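## Task

Ring the blue bell exactly three times. Each ring means pushing its button fully down and then letting it return fully up for a moment. The bells are not fixed, so a press that slides or tips the bell may not be credited, though it still counts toward the total. A fourth ring fails the goal. Pressing the button of any other bell fails it, as does leaving any bell tipped over or displaced. A result that holds only because the robot keeps it there at the end does not count.

## Robot and tools

Robot: one Franka FR3 arm with a Robotiq 2F-140 two-finger gripper. There is only one arm, so every movement argument describes that single gripper. Nothing may be knocked or placed off the table.

Frame: all poses are in the scene frame. Its origin sits on the table surface under the arm's base; +z is up, and looking along +x, +y points left. Positions are in metres; orientations are unit quaternions written w first (qw, qx, qy, qz). The base can be slightly tilted, and the reported hand position may be a little off, more so far from the base. end_effector_position is the point between the closed finger pads. The fingers point along the gripper's own +z and open and close along its y axis. Closed fingertips extend about 33 mm past that point, open ones about 9 mm; closing pushes the tips roughly 24 mm further out, so leave room above surfaces.

A row is 10 numbers: x, y, z, qw, qx, qy, qz, position, force_limit, speed. The first seven are an absolute target pose for the gripper in the scene frame (not an offset). position: +1 is fully open (140 mm), about -0.8 is where the pads touch, -1 closes until blocked. force_limit from -1 to +1 (about 14 N, 60 N, 107 N at -1, 0, +1). speed from -1 to +1 (roughly 30, 140, 250 mm/s of gap change). Repeat the desired quaternion in every row; the one echoed back may have drifted.

Tools:
- execute_actions(actions): a list of actions run in sequence. Each action is a table of up to 15 rows, one row per 1/30 s control step; if shorter, its final row is held until 15 steps pass. An empty list just returns state and images. Each action's target must lie within 0.6 m of the gripper's starting position along each of the gripper's current axes, or it is rejected; if the first action fails this against the last reported state, or any action is malformed, nothing runs.
- move(target, speed, blocking): drives the gripper in a straight line toward one absolute pose row. speed is in m/s, 0.002 to 0.5 (default 0.25); rotation is capped at twice that in rad/s. The path takes 0.5 to 10 s and is cut off at 10 s. It does not avoid obstacles, the hand lags and may overshoot speed, especially with the arm nearly straight. Finger values in the row are sent at the start. blocking=false returns after 0.5 s while the arm continues; then use wait(0) to check, and call wait or stop before sending more rows or moves. Faster contact and targets deeper past the contact mean harder hits.
- wait(seconds): 0 to 10; lets time pass holding the last command, returning early if a running move ends.
- stop(): brakes a running move; needs braking room. Fingers are not stopped.
- zoom_image(camera, region): camera is cam_high or cam_wrist (both 896x504); region is [x0, y0, x1, y1] in pixels from the top-left, at most 504 by 504.
- read_manual(section): licence texts only; moves nothing.
- finished_scene(scene): ends the given scene number permanently after the last command is held, reports success and gives the next task if any.

Motion details: every control step the commanded pose is clamped to within 70 mm and 16 degrees of the measured one, then solved by damped IK favouring position over orientation. Long moves need several actions; after an action the arm goes at most to the last clamped pose. The elbow cannot fully straighten. Joint ranges (rad, base outward): -2.744..2.744, -1.784..1.784, -2.901..2.901, -3.042..-0.152, -2.807..2.807, 0.544..4.517, -3.016..3.016.

Reading results: the state line gives end_effector_position and end_effector_quat_wxyz. Hand target is the pose the controller is heading for. A pose unreachable line means the clearance check (which treats the base mount as part of the arm) altered or blocked the command. The move line reports how it ended: done (settled near target), off_target, moving, held (last step blocked by a check) or fault, plus limits: paced (pose clipped) or held (some steps blocked; the arm may then jump faster than asked), and the distance to target. object_status: 0 moving, 1 blocked while opening, 2 blocked while closing (a grip), 3 reached the requested position or pads met. Stopped fingers stay put until position changes by 0.01 or more; to squeeze harder, raise force_limit and toggle position between -1 and -0.98. position_measured is in counts: 3 fully open, 230 pads touching. Joint torques are raw drive outputs; external torques estimate outside loads (with friction and error), with extra lines for earlier actions.

Avoid: contact torque reaching a joint's load limit (waist 20, shoulder 20, upper arm roll 18, elbow 18, forearm roll 12, wrist pitch 12, wrist roll 12 N m) triggers a torque fault that freezes the arm for 10 s and drops the rest of the call. Long holding under load heats motors; a MOTOR HOT line warns, and an OVER-TEMPERATURE FAULT brakes the arm until cooled. Slams, drops and very hard pushes are penalised. For the bells: press each button gently and vertically, release fully between rings, count precisely, never touch other bells' buttons, and do not slide or tip any bell. The robot keeps acting on its last command while you compose replies.

Each tool is called after "Request:" in YAML: its name, and indented under it one key for each argument.

## Session

Request:
execute_actions:
  actions: []

Scene clock: 0.00 s.
end_effector_position=(+0.6694, +0.3432, +0.2889) position_measured=3 object_status=3 end_effector_quat_wxyz=(-0.525, +0.757, -0.296, -0.251)
Joint positions: [ 0.021  0.631  0.097 -1.53   1.253  1.794 -1.302]
Joint velocities: [-0.001  0.    -0.     0.    -0.001  0.     0.   ]
Joint torques (N m, as the joint torque sensors report them, + toward a larger angle): no reading
External joint torques (N m, as the arm's controller estimates them; a push from outside toward a larger angle lowers the number): no reading
Hand target: +0.669, +0.343, +0.289; -0.525, +0.757, -0.296, -0.251

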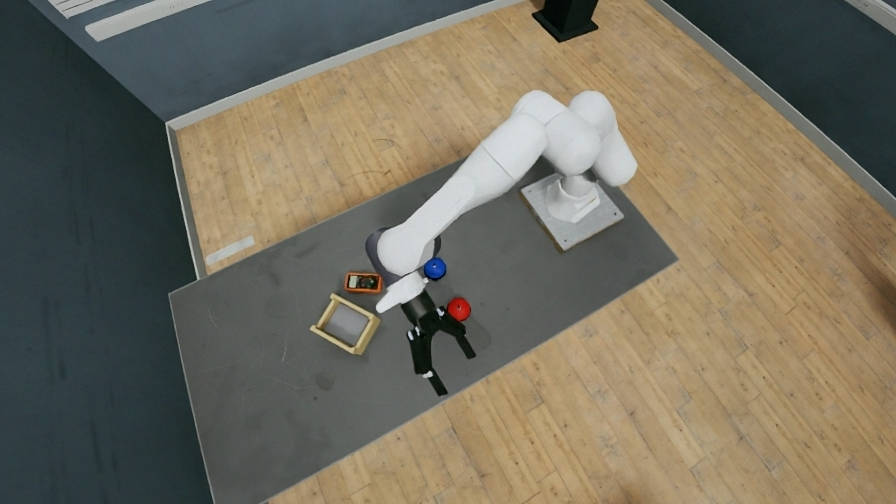

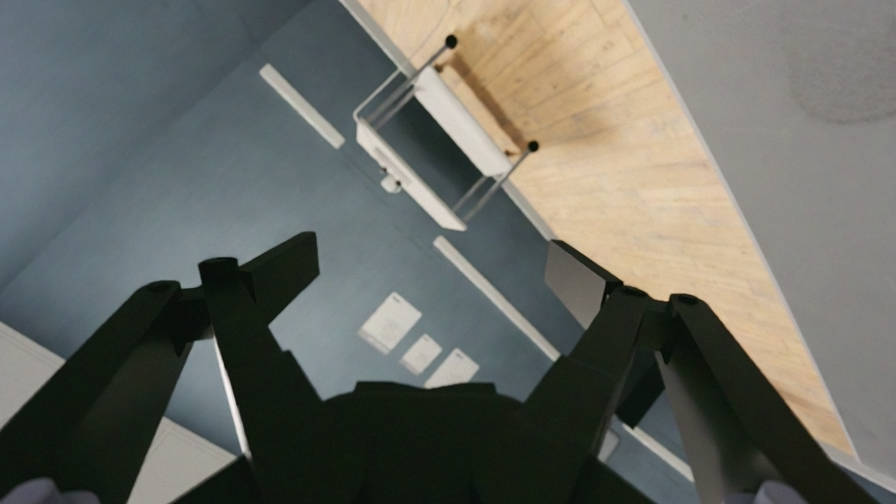

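Request:
move:
  target: [0.56,0.0,0.2,0,1,0,0,-1,0,0]
  speed: 0.25

Scene clock: 12.30 s.
end_effector_position=(+0.5611, +0.0007, +0.2051) position_measured=233 object_status=3 end_effector_quat_wxyz=(-0.007, +1.000, +0.004, +0.000)
Joint positions: [ 0.145  0.097 -0.143 -2.093  0.033  2.189 -1.604]
Joint velocities: [ 0.001 -0.     0.002 -0.001 -0.002  0.011 -0.002]
Joint torques (N m, as the joint torque sensors report them, + toward a larger angle): [  0.58 -35.74  -0.57  22.01  -0.08   3.14   0.  ]
External joint torques (N m, as the arm's controller estimates them; a push from outside toward a larger angle lowers the number): [ 0.44 -1.59 -0.37 -1.22 -0.81  0.61  0.  ]
Hand target: +0.562, -0.000, +0.206; -0.005, +1.000, +0.007, +0.003
Off the commanded pose: 0.005 m, 1 deg.
move: off_target

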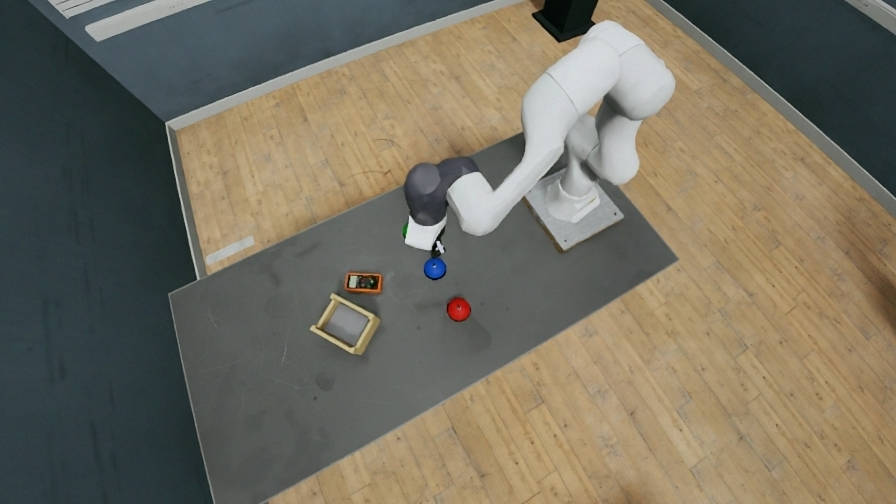

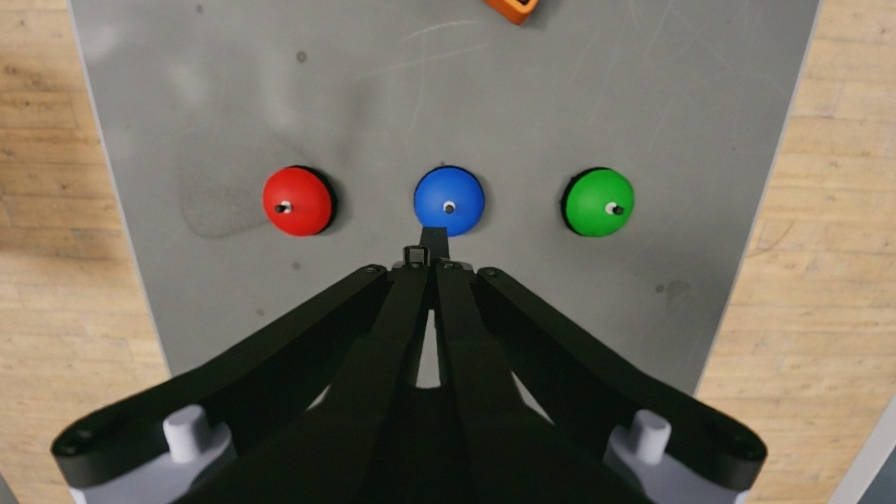

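Request:
move:
  target: [0.561,-0.011,0.138,0,1,0,0,-1,0,0]
  speed: 0.12

Request:
zoom_image:
  camera: "cam_wrist"
  region: [340,100,560,280]

Scene clock: 21.30 s.
end_effector_position=(+0.5596, -0.0102, +0.1391) position_measured=233 object_status=3 end_effector_quat_wxyz=(+0.001, +1.000, +0.000, -0.002)
Joint positions: [ 0.133  0.191 -0.143 -2.155  0.035  2.34  -1.613]
Joint velocities: [ 0.001  0.     0.     0.002  0.001  0.009 -0.003]
Joint torques (N m, as the joint torque sensors report them, + toward a larger angle): [ -1.53 -35.02  -0.88  21.66   1.65   3.1   -0.18]
External joint torques (N m, as the arm's controller estimates them; a push from outside toward a larger angle lowers the number): [-1.7   0.61 -0.38 -0.03  1.03  0.6  -0.18]
Hand target: +0.561, -0.011, +0.138; -0.000, +1.000, +0.001, -0.000
Off the commanded pose: 0.002 m, 0 deg.
move: done

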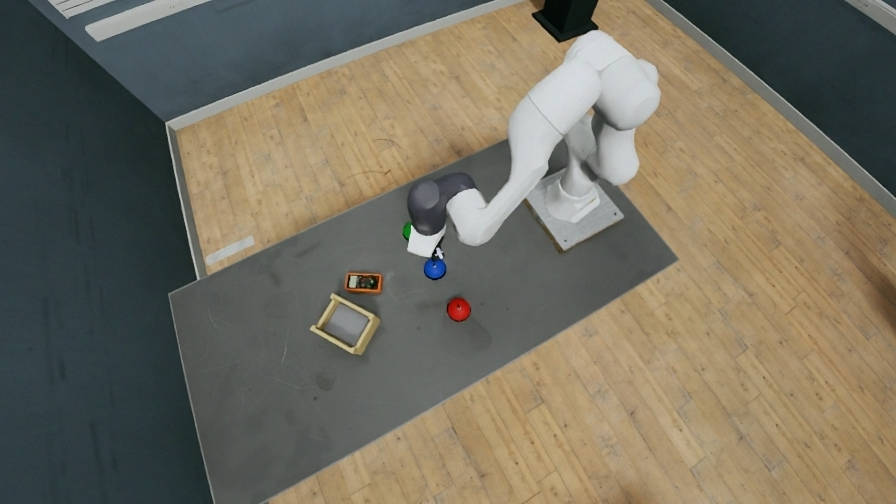

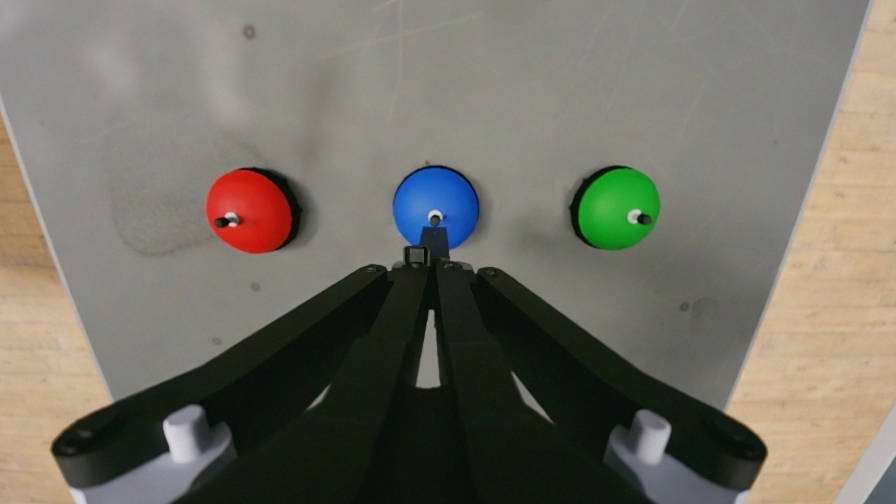

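Region (340, 100, 560, 280) of cam_wrist's 896x504 image, scaled by 2.291, with more detail than that image has; it fills the top 412 rows of this view, and the rest is white.

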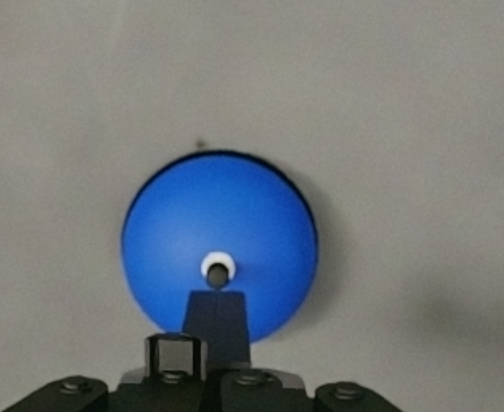

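Request:
move:
  target: [0.565,-0.010,0.112,0,1,0,0,-1,0,0]
  speed: 0.06

Request:
move:
  target: [0.565,-0.010,0.088,0,1,0,0,-1,0,0]
  speed: 0.025

Scene clock: 25.90 s.
end_effector_position=(+0.5636, -0.0107, +0.1129) position_measured=233 object_status=3 end_effector_quat_wxyz=(+0.001, +1.000, -0.001, -0.002)
Joint positions: [ 0.133  0.247 -0.143 -2.155  0.047  2.395 -1.619]
Joint velocities: [-0.    -0.001  0.001  0.001  0.002  0.01  -0.004]
Joint torques (N m, as the joint torque sensors report them, + toward a larger angle): [ -0.78 -35.85   0.23  21.9    1.66   3.05  -0.05]
External joint torques (N m, as the arm's controller estimates them; a push from outside toward a larger angle lowers the number): [-0.87  1.23  1.02  0.64  1.07  0.52 -0.05]
Hand target: +0.565, -0.010, +0.112; -0.000, +1.000, +0.000, -0.000
Off the commanded pose: 0.002 m, 0 deg.
move: done

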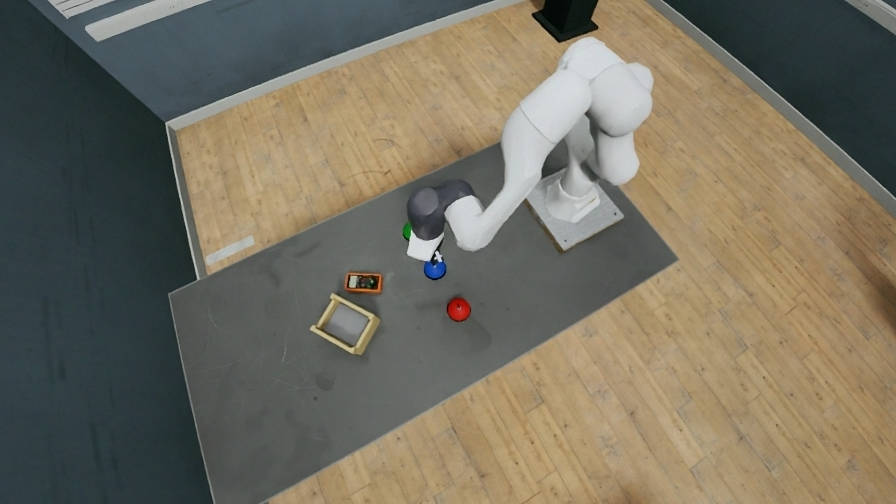

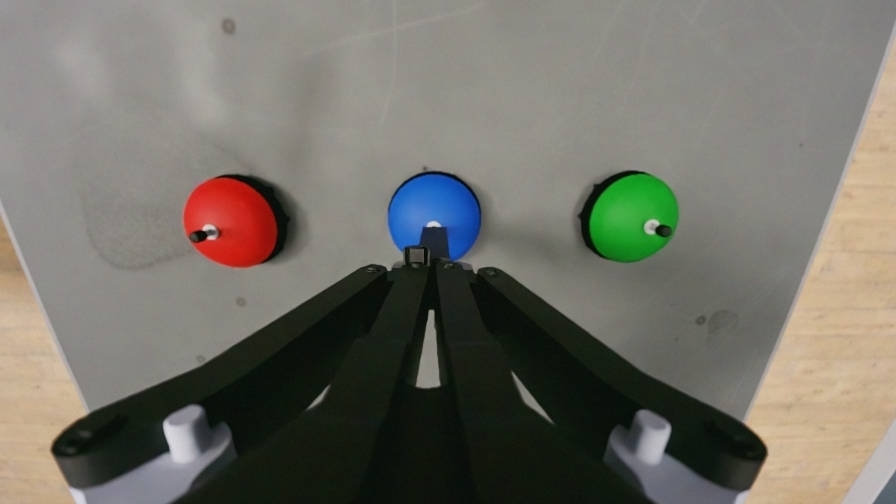

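Scene clock: 27.13 s.
end_effector_position=(+0.5644, -0.0110, +0.0924) position_measured=233 object_status=3 end_effector_quat_wxyz=(+0.001, +1.000, -0.001, -0.001)
Joint positions: [ 0.132  0.286 -0.142 -2.161  0.058  2.441 -1.626]
Joint velocities: [-0.002  0.001 -0.     0.     0.002  0.001 -0.007]
Joint torques (N m, as the joint torque sensors report them, + toward a larger angle): [ -0.69 -33.7    0.62  19.29   1.77   4.54  -0.1 ]
External joint torques (N m, as the arm's controller estimates them; a push from outside toward a larger angle lowers the number): [-0.66  3.89  1.64 -1.31  1.2   2.03 -0.1 ]
Hand target: +0.565, -0.010, +0.088; -0.000, +1.000, +0.000, -0.000
Off the commanded pose: 0.005 m, 0 deg.
move: off_target

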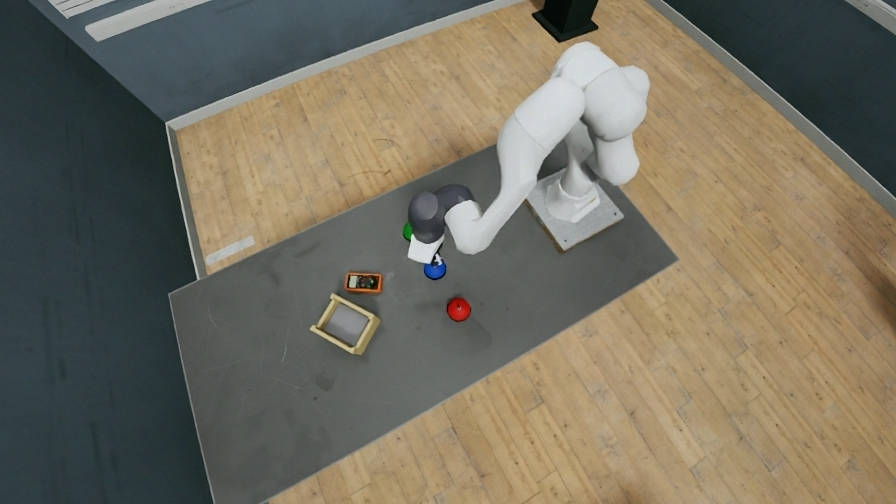

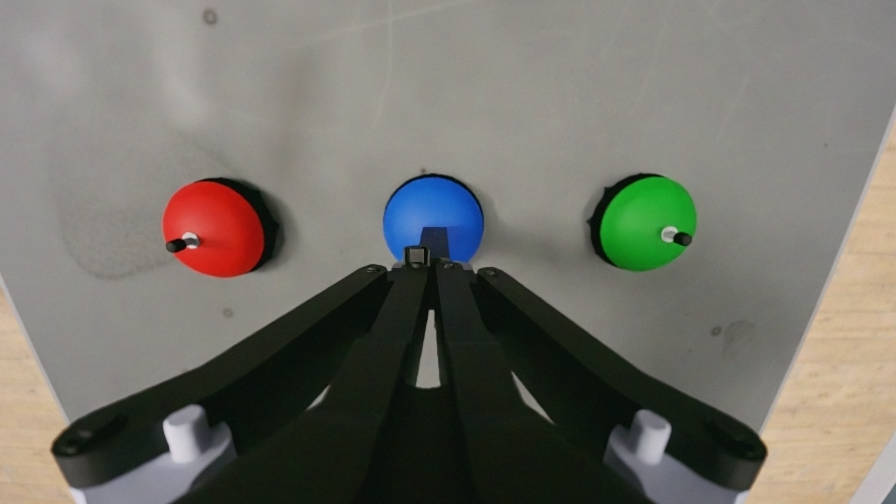

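Request:
move:
  target: [0.565,-0.010,0.085,0,1,0,0,-1,0,0]
  speed: 0.02

Request:
move:
  target: [0.565,-0.010,0.118,0,1,0,0,-1,0,0]
  speed: 0.06

Request:
wait:
  seconds: 1

Request:
move:
  target: [0.565,-0.010,0.086,0,1,0,0,-1,0,0]
  speed: 0.03

Scene clock: 35.70 s.
end_effector_position=(+0.5654, -0.0109, +0.0925) position_measured=233 object_status=3 end_effector_quat_wxyz=(+0.001, +1.000, -0.001, +0.000)
Joint positions: [ 0.132  0.287 -0.142 -2.161  0.059  2.444 -1.629]
Joint velocities: [ 0.001  0.    -0.     0.    -0.     0.    -0.003]
Joint torques (N m, as the joint torque sensors report them, + toward a larger angle): [ -1.   -30.07   0.58  18.42   1.78   4.96  -0.07]
External joint torques (N m, as the arm's controller estimates them; a push from outside toward a larger angle lowers the number): [-1.11  7.53  1.48 -2.19  1.21  2.44 -0.07]
Hand target: +0.565, -0.010, +0.085; +0.000, +1.000, +0.000, -0.000
Off the commanded pose: 0.008 m, 0 deg.
move: off_target

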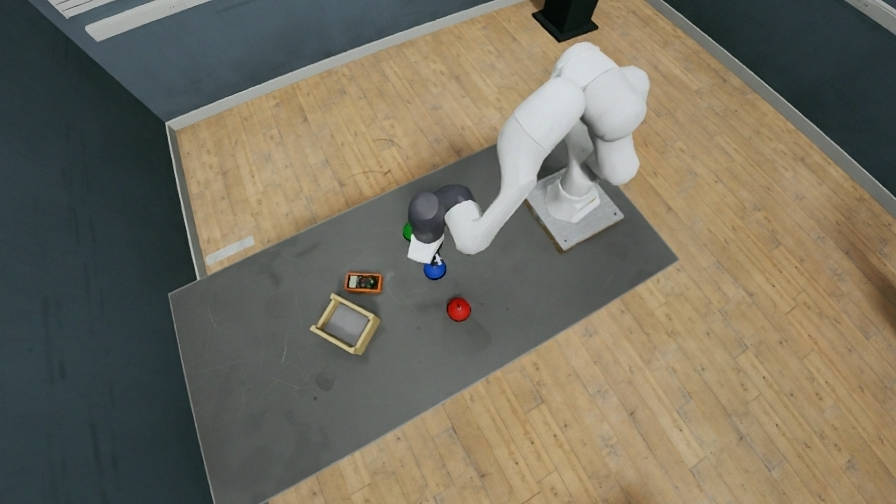

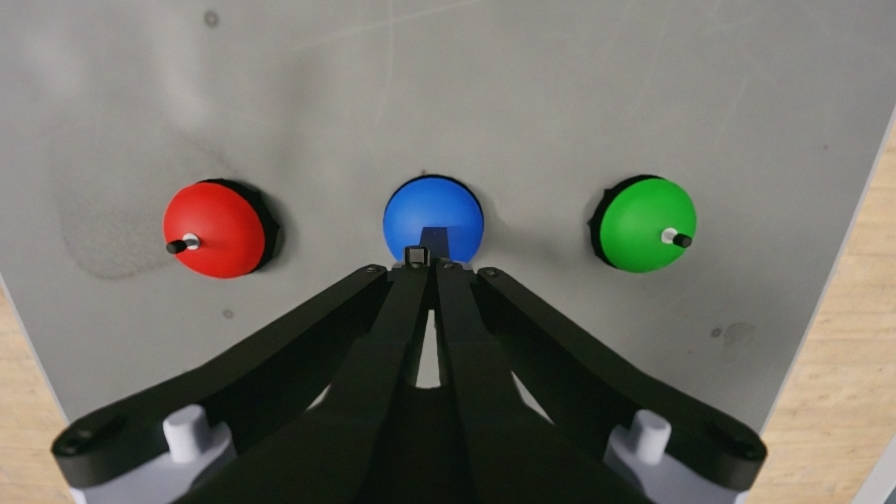

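Scene clock: 36.57 s.
end_effector_position=(+0.5656, -0.0095, +0.1166) position_measured=233 object_status=3 end_effector_quat_wxyz=(-0.001, +1.000, +0.001, +0.001)
Joint positions: [ 0.132  0.241 -0.142 -2.153  0.053  2.394 -1.626]
Joint velocities: [ 0.002 -0.    -0.    -0.002 -0.002 -0.01   0.002]
Joint torques (N m, as the joint torque sensors report them, + toward a larger angle): [  1.07 -37.63  -1.98  23.51  -0.2    2.02   0.36]
External joint torques (N m, as the arm's controller estimates them; a push from outside toward a larger angle lowers the number): [ 1.09 -0.81 -1.13  2.29 -0.8  -0.5   0.36]
Hand target: +0.565, -0.010, +0.118; +0.000, +1.000, -0.000, +0.000
Off the commanded pose: 0.002 m, 0 deg.
move: done

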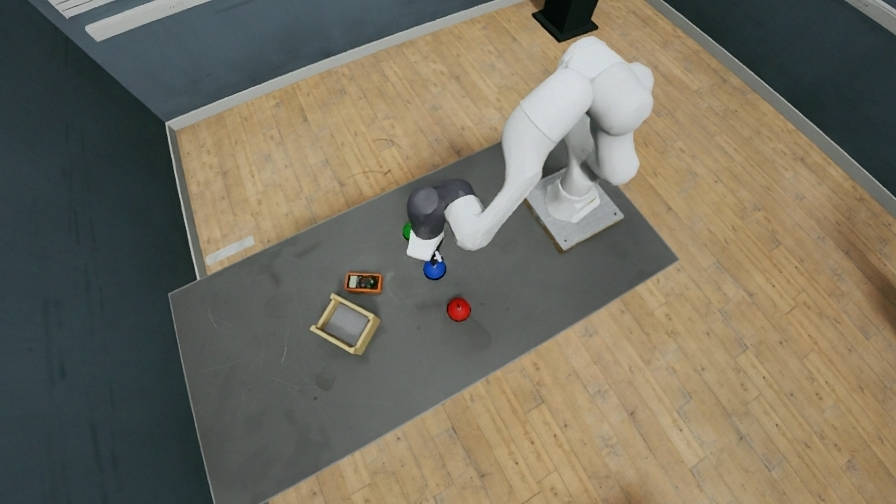

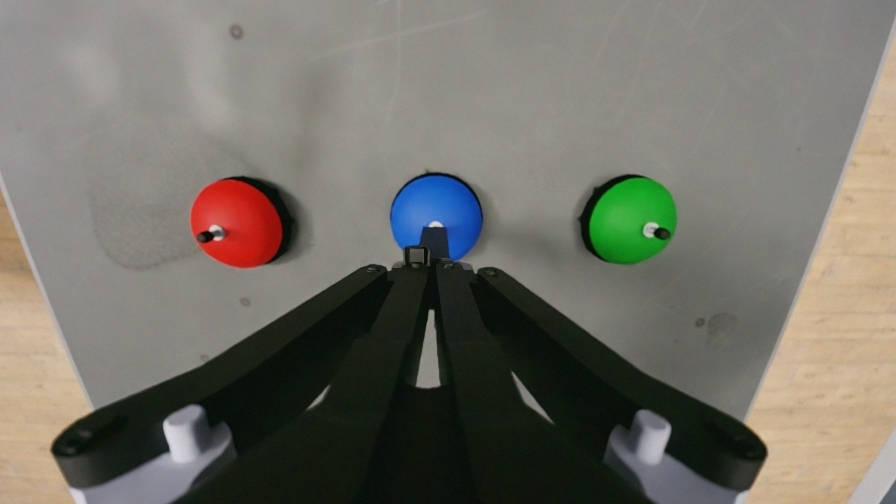

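Scene clock: 37.57 s.
end_effector_position=(+0.5650, -0.0095, +0.1164) position_measured=233 object_status=3 end_effector_quat_wxyz=(-0.001, +1.000, +0.000, +0.000)
Joint positions: [ 0.132  0.241 -0.142 -2.153  0.052  2.392 -1.626]
Joint velocities: [ 0.001  0.001  0.002 -0.001 -0.    -0.     0.001]
Joint torques (N m, as the joint torque sensors report them, + toward a larger angle): [  0.99 -37.5   -1.91  23.17  -0.21   2.04   0.29]
External joint torques (N m, as the arm's controller estimates them; a push from outside toward a larger angle lowers the number): [ 0.82 -0.7  -1.23  1.92 -0.81 -0.48  0.29]
Hand target: +0.565, -0.010, +0.118; +0.000, +1.000, -0.000, +0.000
Off the commanded pose: 0.002 m, 0 deg.
wait: 1.00 s; at rest by 0.17 s

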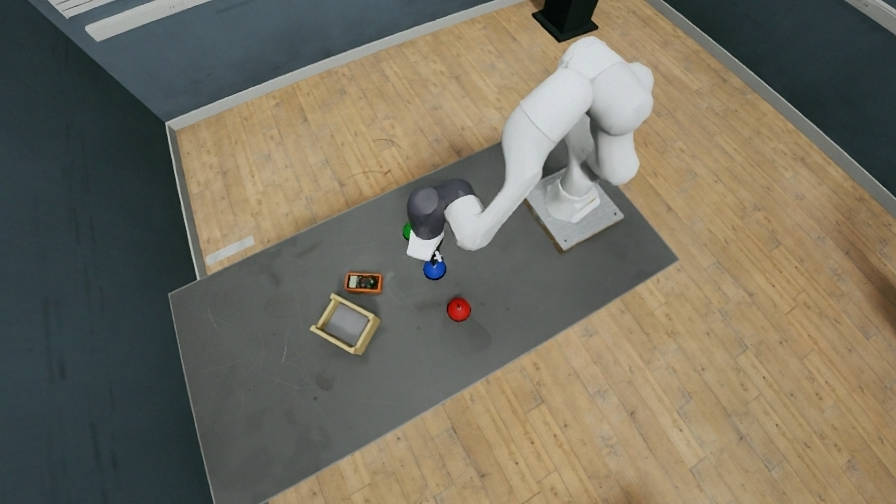

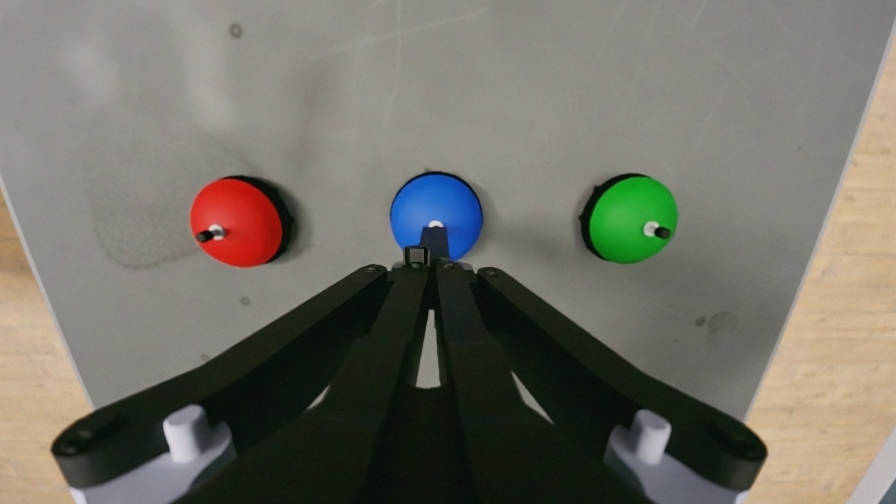

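Scene clock: 38.80 s.
end_effector_position=(+0.5648, -0.0108, +0.0924) position_measured=233 object_status=3 end_effector_quat_wxyz=(+0.001, +1.000, -0.001, -0.001)
Joint positions: [ 0.132  0.287 -0.141 -2.16   0.059  2.442 -1.628]
Joint velocities: [ 0.    -0.001 -0.    -0.001  0.    -0.001 -0.003]
Joint torques (N m, as the joint torque sensors report them, + toward a larger angle): [ -0.35 -31.61   0.88  19.46   1.72   4.87  -0.12]
External joint torques (N m, as the arm's controller estimates them; a push from outside toward a larger angle lowers the number): [-0.44  5.92  1.79 -1.09  1.16  2.36 -0.12]
Hand target: +0.565, -0.010, +0.086; -0.000, +1.000, +0.000, -0.000
Off the commanded pose: 0.006 m, 0 deg.
move: off_target

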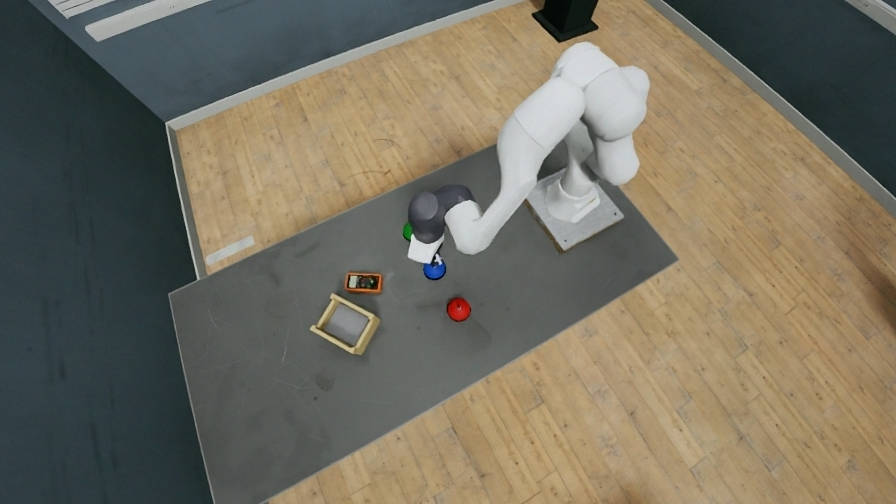

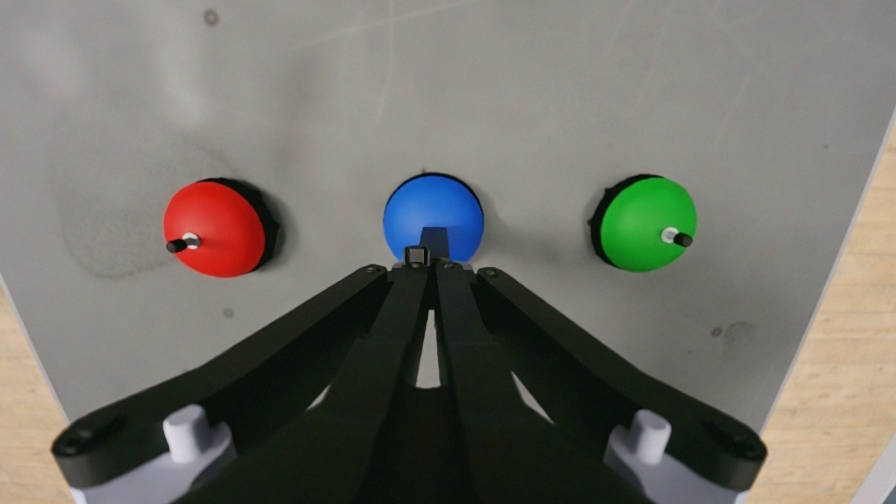

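That is the second press. I'll release and do the third.

Request:
move:
  target: [0.565,-0.010,0.118,0,1,0,0,-1,0,0]
  speed: 0.06

Request:
wait:
  seconds: 1

Request:
move:
  target: [0.565,-0.010,0.086,0,1,0,0,-1,0,0]
  speed: 0.03

Request:
move:
  target: [0.565,-0.010,0.13,0,1,0,0,-1,0,0]
  speed: 0.06

Request:
wait:
  seconds: 1

Scene clock: 48.70 s.
end_effector_position=(+0.5656, -0.0094, +0.1166) position_measured=233 object_status=3 end_effector_quat_wxyz=(-0.001, +1.000, +0.001, +0.001)
Joint positions: [ 0.131  0.241 -0.141 -2.153  0.053  2.394 -1.626]
Joint velocities: [-0.    -0.     0.001 -0.001 -0.001 -0.012  0.002]
Joint torques (N m, as the joint torque sensors report them, + toward a larger angle): [  0.45 -37.74  -1.21  22.13  -0.26   2.     0.35]
External joint torques (N m, as the arm's controller estimates them; a push from outside toward a larger angle lowers the number): [ 0.4  -1.05 -0.43  0.99 -0.85 -0.51  0.35]
Hand target: +0.565, -0.010, +0.118; +0.000, +1.000, -0.000, +0.000
Off the commanded pose: 0.002 m, 0 deg.
move: done

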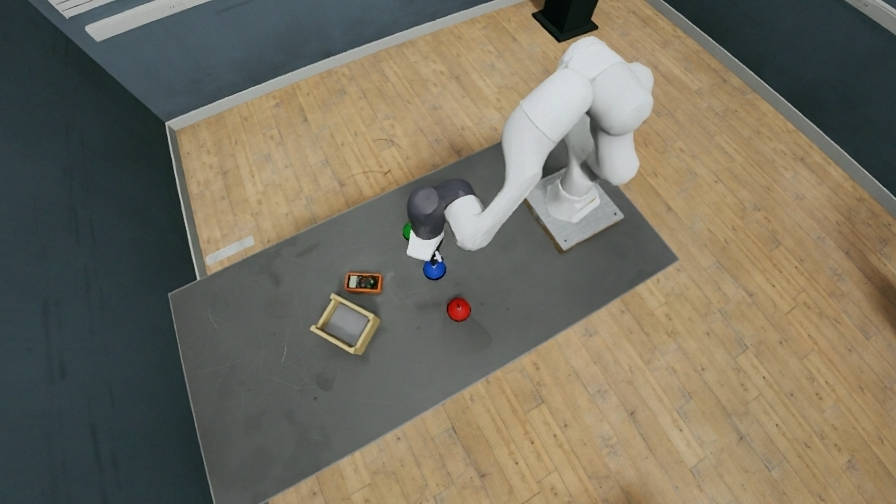

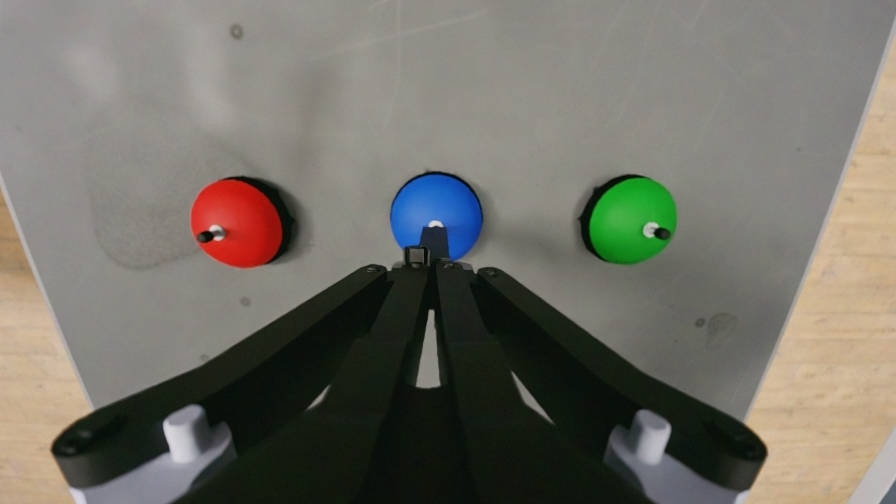

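Scene clock: 49.70 s.
end_effector_position=(+0.5650, -0.0094, +0.1164) position_measured=233 object_status=3 end_effector_quat_wxyz=(-0.001, +1.000, +0.001, +0.000)
Joint positions: [ 0.131  0.241 -0.141 -2.153  0.052  2.392 -1.626]
Joint velocities: [-0.     0.001  0.002  0.002  0.    -0.001  0.   ]
Joint torques (N m, as the joint torque sensors report them, + toward a larger angle): [  0.82 -37.54  -1.57  23.31  -0.23   2.04   0.36]
External joint torques (N m, as the arm's controller estimates them; a push from outside toward a larger angle lowers the number): [ 0.75 -0.65 -0.8   2.01 -0.83 -0.49  0.36]
Hand target: +0.565, -0.010, +0.118; +0.000, +1.000, -0.000, +0.000
Off the commanded pose: 0.002 m, 0 deg.
wait: 1.00 s; at rest by 0.17 s

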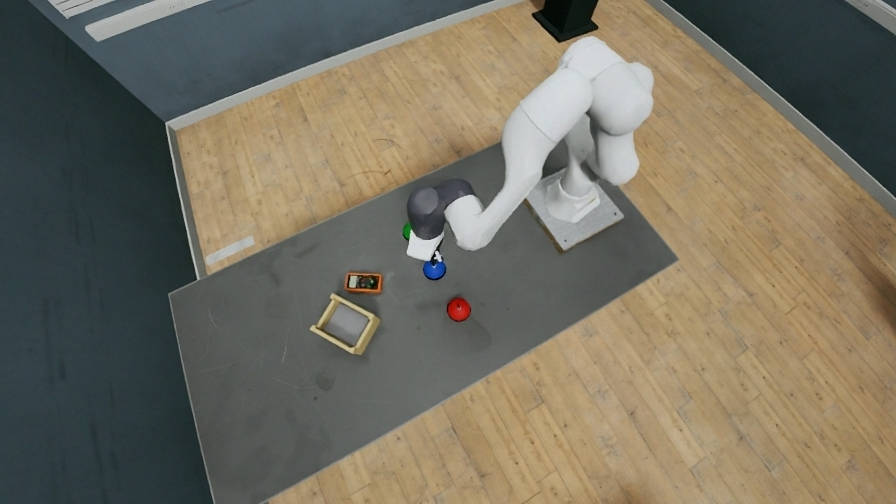

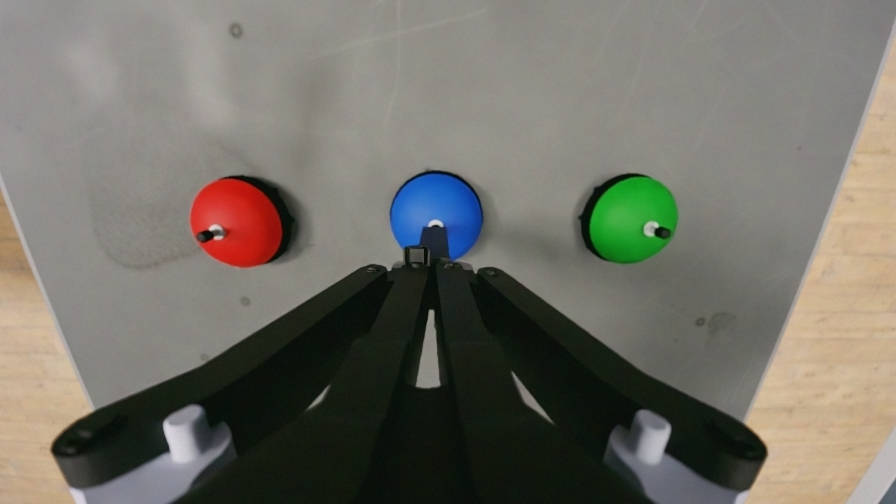

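Scene clock: 50.93 s.
end_effector_position=(+0.5648, -0.0107, +0.0924) position_measured=233 object_status=3 end_effector_quat_wxyz=(+0.001, +1.000, -0.001, -0.001)
Joint positions: [ 0.131  0.287 -0.141 -2.16   0.059  2.442 -1.628]
Joint velocities: [ 0.001  0.001  0.    -0.     0.001  0.001 -0.003]
Joint torques (N m, as the joint torque sensors report them, + toward a larger angle): [ -0.99 -31.7    0.96  18.48   1.83   4.92  -0.08]
External joint torques (N m, as the arm's controller estimates them; a push from outside toward a larger angle lowers the number): [-0.98  5.86  1.96 -2.07  1.26  2.42 -0.08]
Hand target: +0.565, -0.010, +0.086; -0.000, +1.000, +0.000, -0.000
Off the commanded pose: 0.006 m, 0 deg.
move: off_target

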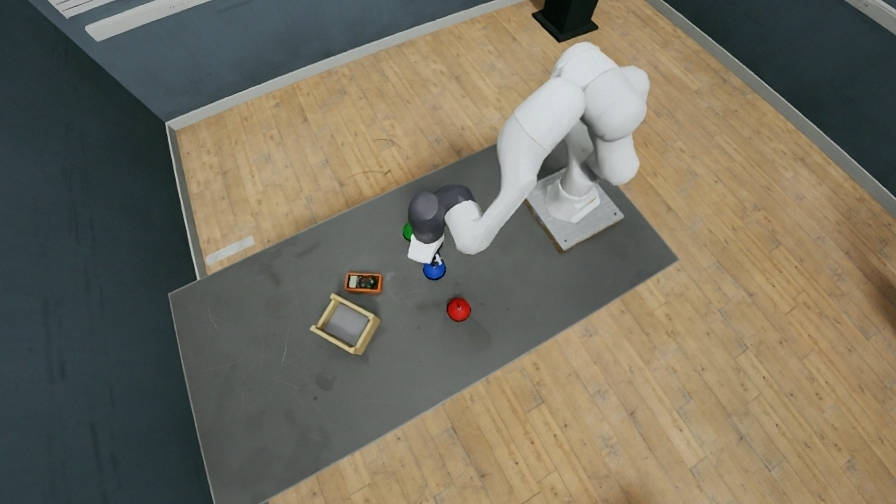

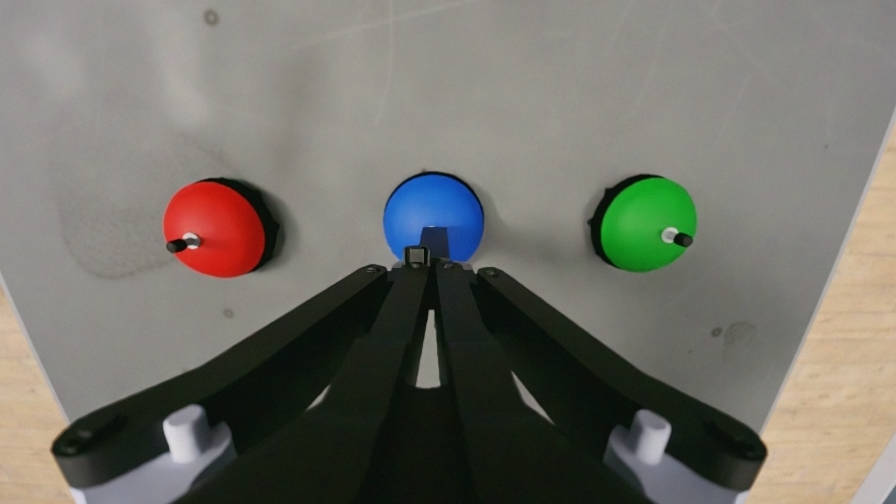

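Scene clock: 52.00 s.
end_effector_position=(+0.5657, -0.0092, +0.1285) position_measured=233 object_status=3 end_effector_quat_wxyz=(-0.001, +1.000, +0.001, +0.001)
Joint positions: [ 0.131  0.22  -0.141 -2.147  0.047  2.367 -1.623]
Joint velocities: [-0.001  0.     0.    -0.    -0.    -0.011  0.004]
Joint torques (N m, as the joint torque sensors report them, + toward a larger angle): [ -0.12 -36.94  -1.47  23.15  -0.21   2.08   0.33]
External joint torques (N m, as the arm's controller estimates them; a push from outside toward a larger angle lowers the number): [-0.04 -0.53 -0.64  1.62 -0.82 -0.44  0.33]
Hand target: +0.565, -0.010, +0.130; +0.000, +1.000, -0.000, +0.000
Off the commanded pose: 0.002 m, 0 deg.
move: done

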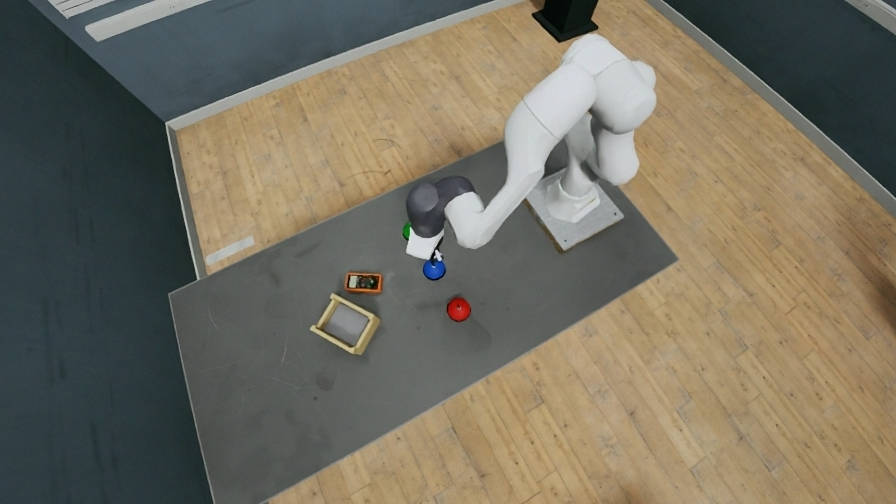

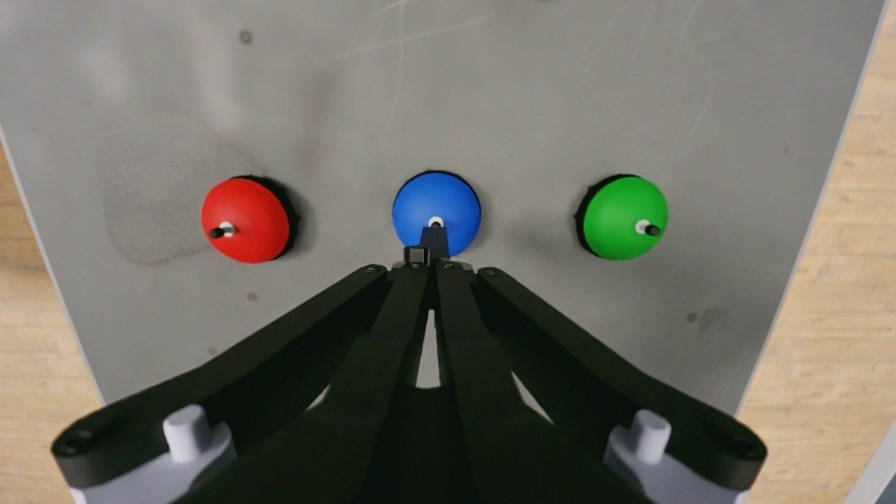

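Scene clock: 53.00 s.
end_effector_position=(+0.5651, -0.0092, +0.1284) position_measured=233 object_status=3 end_effector_quat_wxyz=(-0.001, +1.000, +0.001, +0.000)
Joint positions: [ 0.131  0.22  -0.141 -2.147  0.047  2.365 -1.622]
Joint velocities: [ 0.     0.001  0.001 -0.    -0.002  0.     0.001]
Joint torques (N m, as the joint torque sensors report them, + toward a larger angle): [  0.96 -37.54  -1.77  23.27  -0.18   2.03   0.33]
External joint torques (N m, as the arm's controller estimates them; a push from outside toward a larger angle lowers the number): [ 0.86 -1.13 -1.1   1.77 -0.8  -0.48  0.34]
Hand target: +0.565, -0.010, +0.130; +0.000, +1.000, -0.000, +0.000
Off the commanded pose: 0.002 m, 0 deg.
wait: 1.00 s; at rest by 0.17 s

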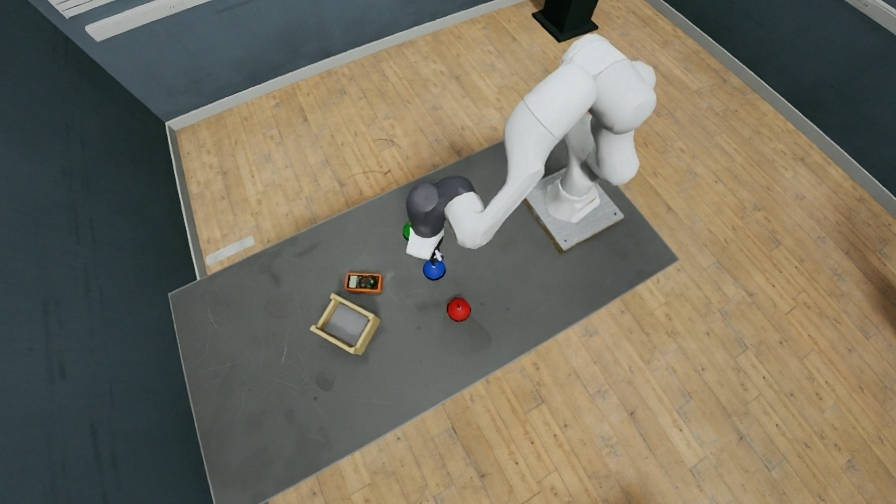

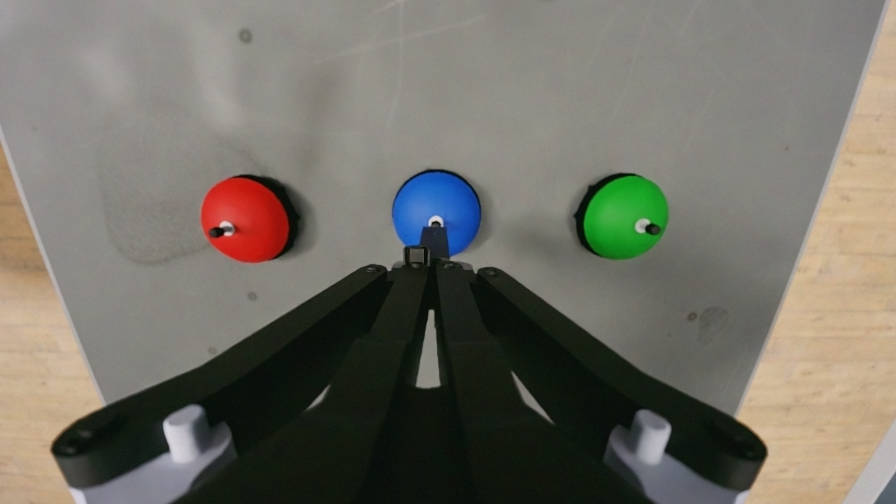

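Request:
finished_scene:
  scene: 2

The scene is finished: the task was done.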